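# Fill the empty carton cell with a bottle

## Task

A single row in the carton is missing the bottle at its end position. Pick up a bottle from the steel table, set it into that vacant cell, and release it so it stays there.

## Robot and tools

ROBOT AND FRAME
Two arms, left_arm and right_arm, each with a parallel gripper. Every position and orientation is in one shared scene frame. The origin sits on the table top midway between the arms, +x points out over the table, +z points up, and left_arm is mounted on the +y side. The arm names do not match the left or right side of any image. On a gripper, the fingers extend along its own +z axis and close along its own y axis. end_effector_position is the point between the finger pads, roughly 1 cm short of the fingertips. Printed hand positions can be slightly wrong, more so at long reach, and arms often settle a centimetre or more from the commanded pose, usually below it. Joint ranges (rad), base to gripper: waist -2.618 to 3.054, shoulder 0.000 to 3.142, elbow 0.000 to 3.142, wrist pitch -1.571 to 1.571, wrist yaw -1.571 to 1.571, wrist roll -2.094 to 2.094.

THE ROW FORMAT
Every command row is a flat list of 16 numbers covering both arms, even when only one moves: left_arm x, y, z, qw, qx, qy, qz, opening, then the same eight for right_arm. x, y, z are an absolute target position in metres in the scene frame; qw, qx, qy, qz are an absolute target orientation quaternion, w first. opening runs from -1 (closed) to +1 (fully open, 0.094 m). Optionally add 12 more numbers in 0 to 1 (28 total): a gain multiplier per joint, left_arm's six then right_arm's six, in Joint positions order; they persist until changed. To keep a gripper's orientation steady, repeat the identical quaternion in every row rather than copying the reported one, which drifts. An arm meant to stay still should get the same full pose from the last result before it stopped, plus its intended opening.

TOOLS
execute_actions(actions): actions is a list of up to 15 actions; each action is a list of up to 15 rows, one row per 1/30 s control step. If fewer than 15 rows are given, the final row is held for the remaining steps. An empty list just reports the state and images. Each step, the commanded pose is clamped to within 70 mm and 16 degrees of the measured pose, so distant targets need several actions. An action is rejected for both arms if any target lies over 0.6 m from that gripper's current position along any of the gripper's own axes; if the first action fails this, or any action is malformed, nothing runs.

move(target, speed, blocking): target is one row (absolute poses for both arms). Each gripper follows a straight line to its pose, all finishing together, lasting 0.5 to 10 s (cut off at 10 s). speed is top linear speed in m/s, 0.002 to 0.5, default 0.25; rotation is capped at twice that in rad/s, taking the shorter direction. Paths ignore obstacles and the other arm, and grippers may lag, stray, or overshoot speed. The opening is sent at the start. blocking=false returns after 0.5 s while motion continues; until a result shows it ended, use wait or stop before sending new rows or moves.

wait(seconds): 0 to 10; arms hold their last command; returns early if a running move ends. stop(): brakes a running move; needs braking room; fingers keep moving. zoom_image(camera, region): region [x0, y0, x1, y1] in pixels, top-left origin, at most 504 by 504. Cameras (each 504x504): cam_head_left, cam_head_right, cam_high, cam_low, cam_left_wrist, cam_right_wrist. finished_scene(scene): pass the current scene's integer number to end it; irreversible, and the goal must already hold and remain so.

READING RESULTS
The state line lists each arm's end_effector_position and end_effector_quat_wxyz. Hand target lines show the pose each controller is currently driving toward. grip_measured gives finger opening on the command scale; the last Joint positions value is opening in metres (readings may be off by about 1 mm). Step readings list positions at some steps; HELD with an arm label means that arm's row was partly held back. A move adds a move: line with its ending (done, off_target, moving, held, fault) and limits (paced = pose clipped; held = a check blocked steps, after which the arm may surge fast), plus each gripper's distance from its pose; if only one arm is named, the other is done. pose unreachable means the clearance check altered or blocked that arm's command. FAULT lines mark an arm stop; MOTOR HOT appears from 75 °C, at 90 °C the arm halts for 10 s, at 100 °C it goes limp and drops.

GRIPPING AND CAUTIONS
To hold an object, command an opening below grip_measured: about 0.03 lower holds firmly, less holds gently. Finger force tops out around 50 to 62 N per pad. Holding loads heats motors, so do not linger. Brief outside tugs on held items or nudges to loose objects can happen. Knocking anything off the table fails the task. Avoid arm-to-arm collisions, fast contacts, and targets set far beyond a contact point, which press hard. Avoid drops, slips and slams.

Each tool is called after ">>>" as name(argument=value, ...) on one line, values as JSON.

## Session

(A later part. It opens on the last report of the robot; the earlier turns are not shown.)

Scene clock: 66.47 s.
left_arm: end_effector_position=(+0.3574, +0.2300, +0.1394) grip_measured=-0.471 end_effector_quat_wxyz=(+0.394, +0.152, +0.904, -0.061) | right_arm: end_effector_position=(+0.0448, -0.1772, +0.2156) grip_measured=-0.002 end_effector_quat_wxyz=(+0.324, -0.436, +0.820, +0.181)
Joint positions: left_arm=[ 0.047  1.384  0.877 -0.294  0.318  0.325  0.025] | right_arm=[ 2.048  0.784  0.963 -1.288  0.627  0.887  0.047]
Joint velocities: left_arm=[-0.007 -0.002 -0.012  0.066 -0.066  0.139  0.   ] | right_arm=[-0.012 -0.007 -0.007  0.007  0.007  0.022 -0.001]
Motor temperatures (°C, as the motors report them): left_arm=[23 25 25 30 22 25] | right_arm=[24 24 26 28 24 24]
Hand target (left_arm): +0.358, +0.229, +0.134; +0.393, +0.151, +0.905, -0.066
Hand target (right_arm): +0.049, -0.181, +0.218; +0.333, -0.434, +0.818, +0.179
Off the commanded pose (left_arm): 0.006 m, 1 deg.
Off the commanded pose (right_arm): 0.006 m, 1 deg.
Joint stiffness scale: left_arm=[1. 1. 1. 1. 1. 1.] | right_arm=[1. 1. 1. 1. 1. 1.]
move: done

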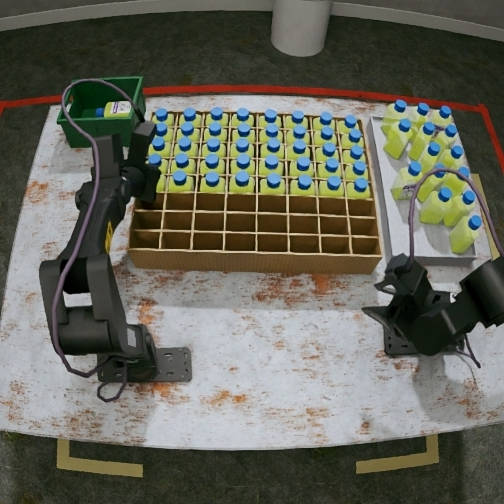

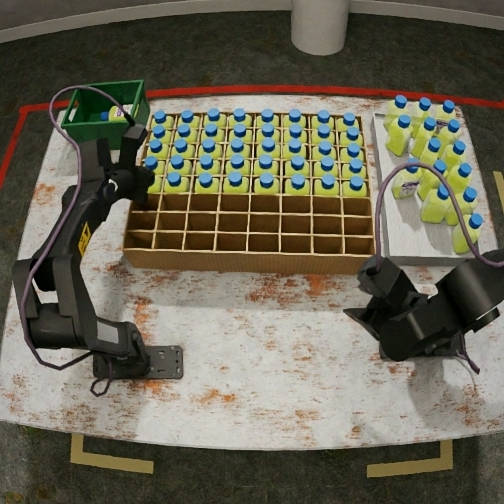

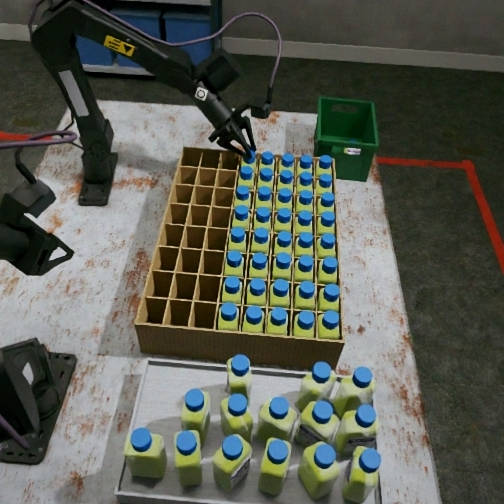

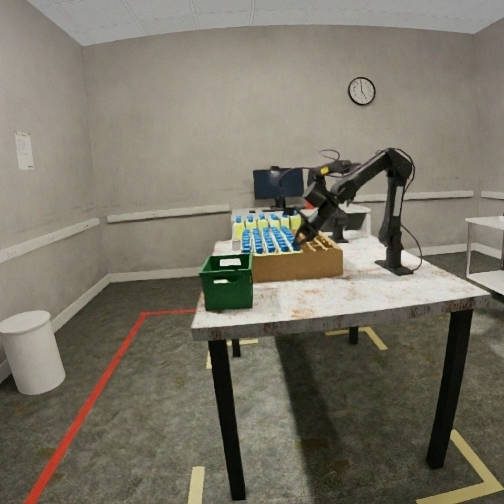

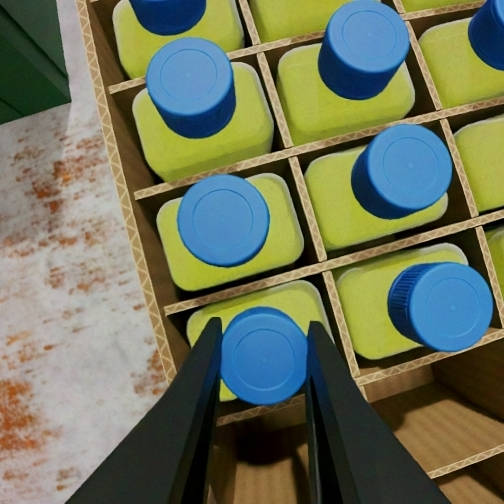

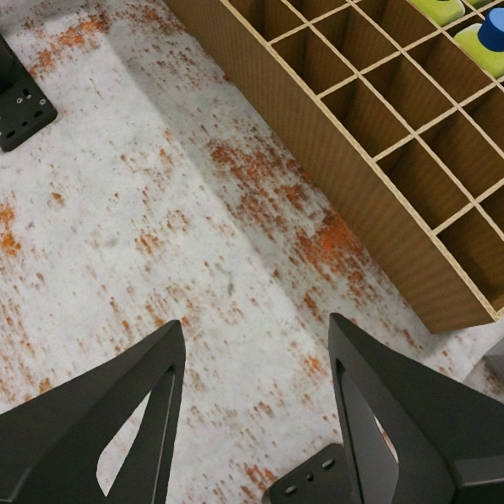

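>>> execute_actions(actions=[[[0.357,0.230,0.138,0.3933,0.1514,0.9045,-0.0658,-0.15, 0.049,-0.181,0.218,0.333,-0.434,0.818,0.179,0.0]]])

>>> move(target=[0.315,0.245,0.195,0.3933,0.1514,0.9045,-0.0658,-0.15, 0.049,-0.181,0.218,0.333,-0.434,0.818,0.179,0.0], speed=0.15)

>>> zoom_image(camera="cam_high", region=[160, 80, 340, 220])

Scene clock: 67.60 s.
left_arm: end_effector_position=(+0.3581, +0.2301, +0.1399) grip_measured=-0.152 end_effector_quat_wxyz=(+0.396, +0.153, +0.904, -0.061) | right_arm: end_effector_position=(+0.0448, -0.1772, +0.2156) grip_measured=-0.002 end_effector_quat_wxyz=(+0.324, -0.436, +0.820, +0.181)
Joint positions: left_arm=[ 0.047  1.384  0.876 -0.289  0.318  0.325  0.04 ] | right_arm=[ 2.048  0.784  0.963 -1.288  0.627  0.887  0.047]
Joint velocities: left_arm=[-0.007  0.012  0.022 -0.066  0.095 -0.007 -0.001] | right_arm=[-0.012 -0.012  0.002  0.051  0.007  0.037 -0.   ]
Motor temperatures (°C, as the motors report them): left_arm=[23 25 25 30 22 25] | right_arm=[24 24 26 28 24 24]
Hand target (left_arm): +0.357, +0.230, +0.138; +0.393, +0.151, +0.904, -0.066
Hand target (right_arm): +0.049, -0.181, +0.218; +0.333, -0.434, +0.818, +0.179
Off the commanded pose (left_arm): 0.002 m, 1 deg.
Off the commanded pose (right_arm): 0.006 m, 1 deg.
Joint stiffness scale: left_arm=[1. 1. 1. 1. 1. 1.] | right_arm=[1. 1. 1. 1. 1. 1.]
Step readings (end_effector_position):
0: left_arm (+0.3576, +0.2301, +0.1394) | right_arm (+0.0448, -0.1772, +0.2156)
1: left_arm (+0.3576, +0.2301, +0.1394) | right_arm (+0.0448, -0.1772, +0.2156)
2: left_arm (+0.3578, +0.2301, +0.1396) | right_arm (+0.0448, -0.1772, +0.2156)
4: left_arm (+0.3580, +0.2301, +0.1398) | right_arm (+0.0448, -0.1772, +0.2156)
8: left_arm (+0.3581, +0.2301, +0.1399) | right_arm (+0.0448, -0.1772, +0.2156)
15: end_effector_position above

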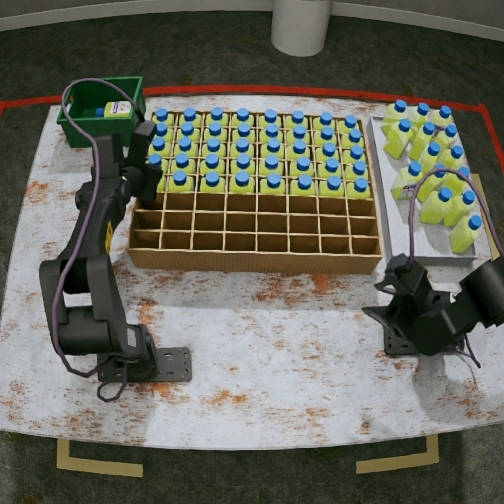

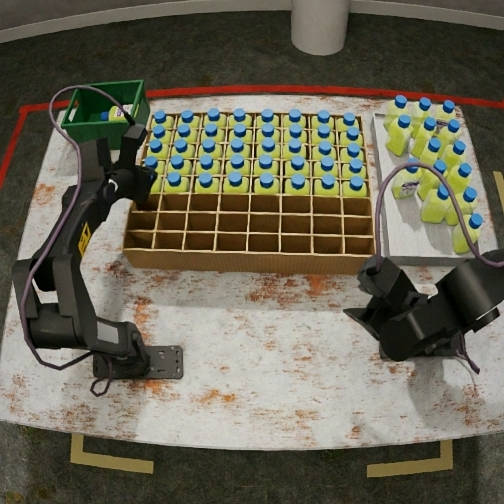

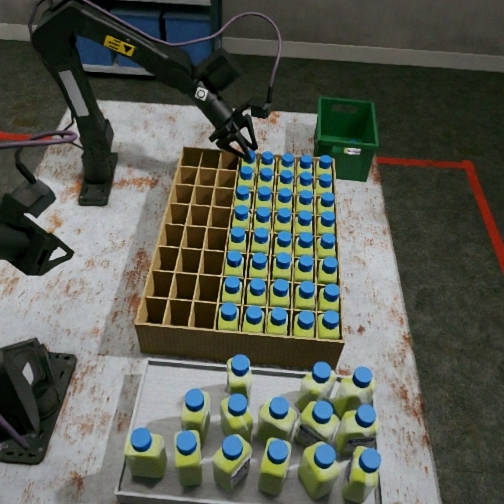

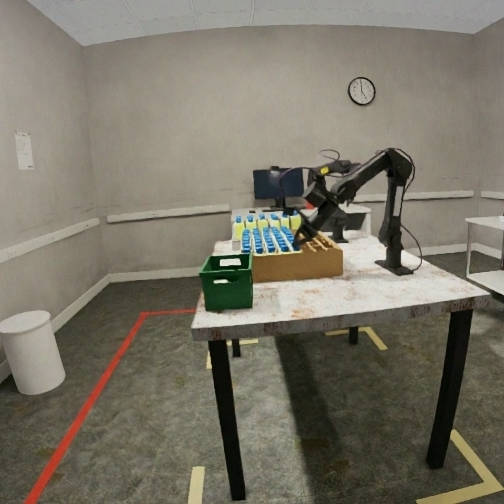

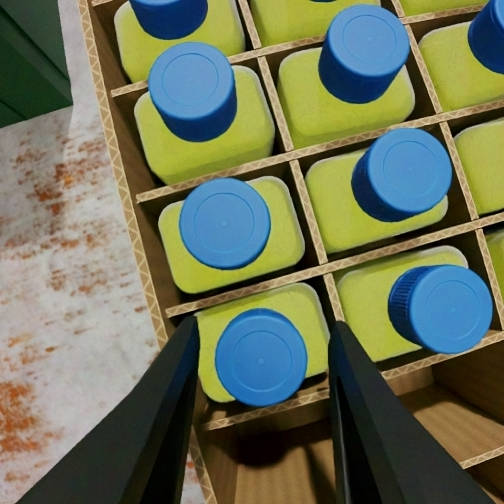

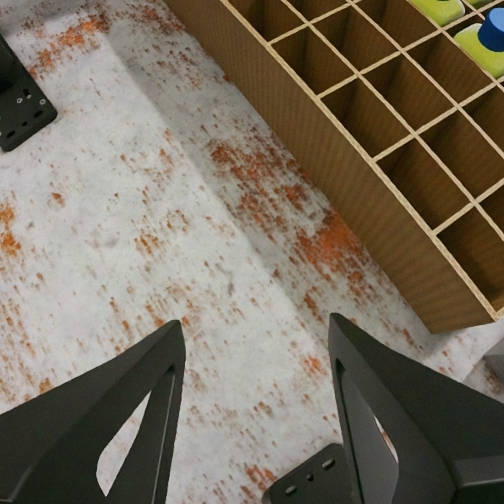

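Scene clock: 68.77 s.
left_arm: end_effector_position=(+0.3152, +0.2428, +0.1872) grip_measured=-0.152 end_effector_quat_wxyz=(+0.390, +0.152, +0.906, -0.063) | right_arm: end_effector_position=(+0.0448, -0.1772, +0.2156) grip_measured=-0.002 end_effector_quat_wxyz=(+0.324, -0.436, +0.820, +0.181)
Joint positions: left_arm=[ 0.127  1.205  0.952 -0.579  0.374  0.386  0.04 ] | right_arm=[ 2.048  0.784  0.963 -1.288  0.627  0.887  0.047]
Joint velocities: left_arm=[ 0.007 -0.007  0.002 -0.051 -0.022 -0.066 -0.001] | right_arm=[-0.007 -0.012 -0.012 -0.066  0.007  0.037  0.   ]
Motor temperatures (°C, as the motors report them): left_arm=[23 25 25 30 22 25] | right_arm=[24 24 26 28 24 24]
Hand target (left_arm): +0.313, +0.244, +0.194; +0.393, +0.152, +0.905, -0.064
Hand target (right_arm): +0.049, -0.181, +0.218; +0.333, -0.434, +0.818, +0.179
Off the commanded pose (left_arm): 0.008 m, 1 deg.
Off the commanded pose (right_arm): 0.006 m, 1 deg.
Joint stiffness scale: left_arm=[1. 1. 1. 1. 1. 1.] | right_arm=[1. 1. 1. 1. 1. 1.]
move: done

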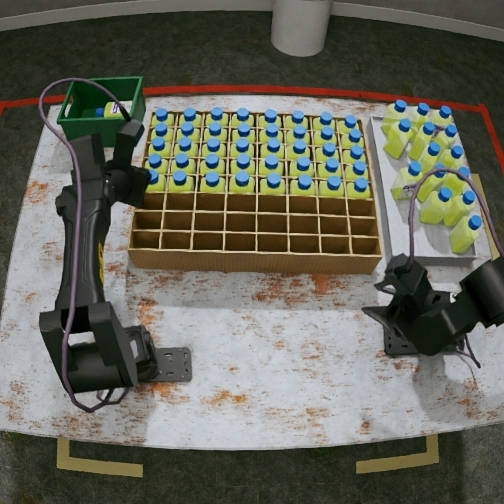

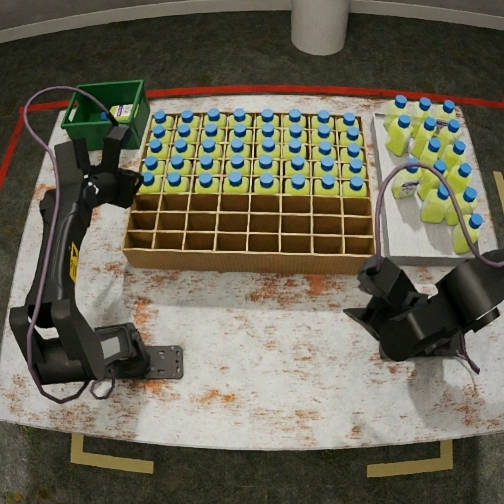

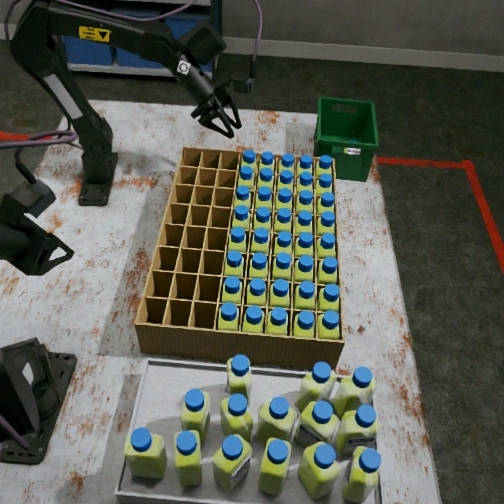

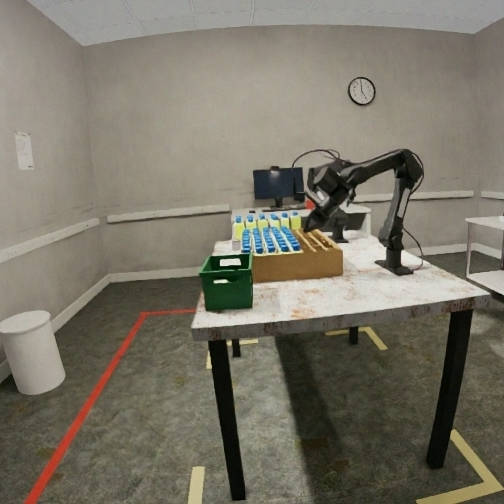

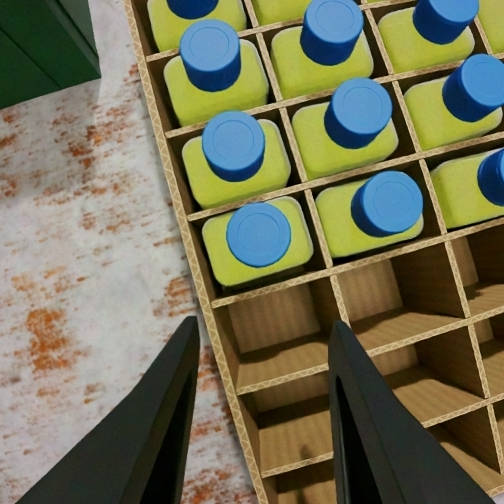

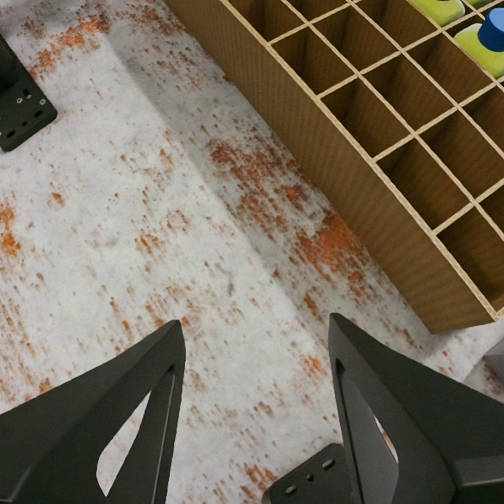

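Region (160, 80, 340, 220) of cam_high's 504x504 image, scaled by 2.800, with more detail than that image has.

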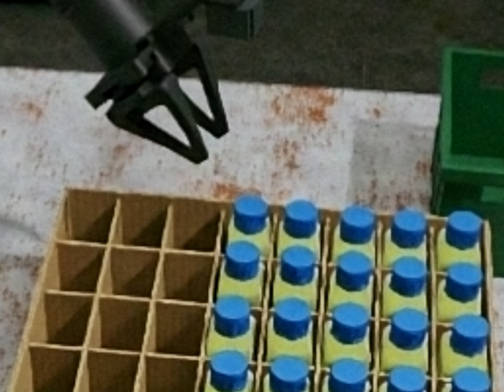

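The bottle is seated in the empty cell, level with its neighbours, and the gripper is clear.

>>> finished_scene(scene=2)

The scene is finished: the task was done.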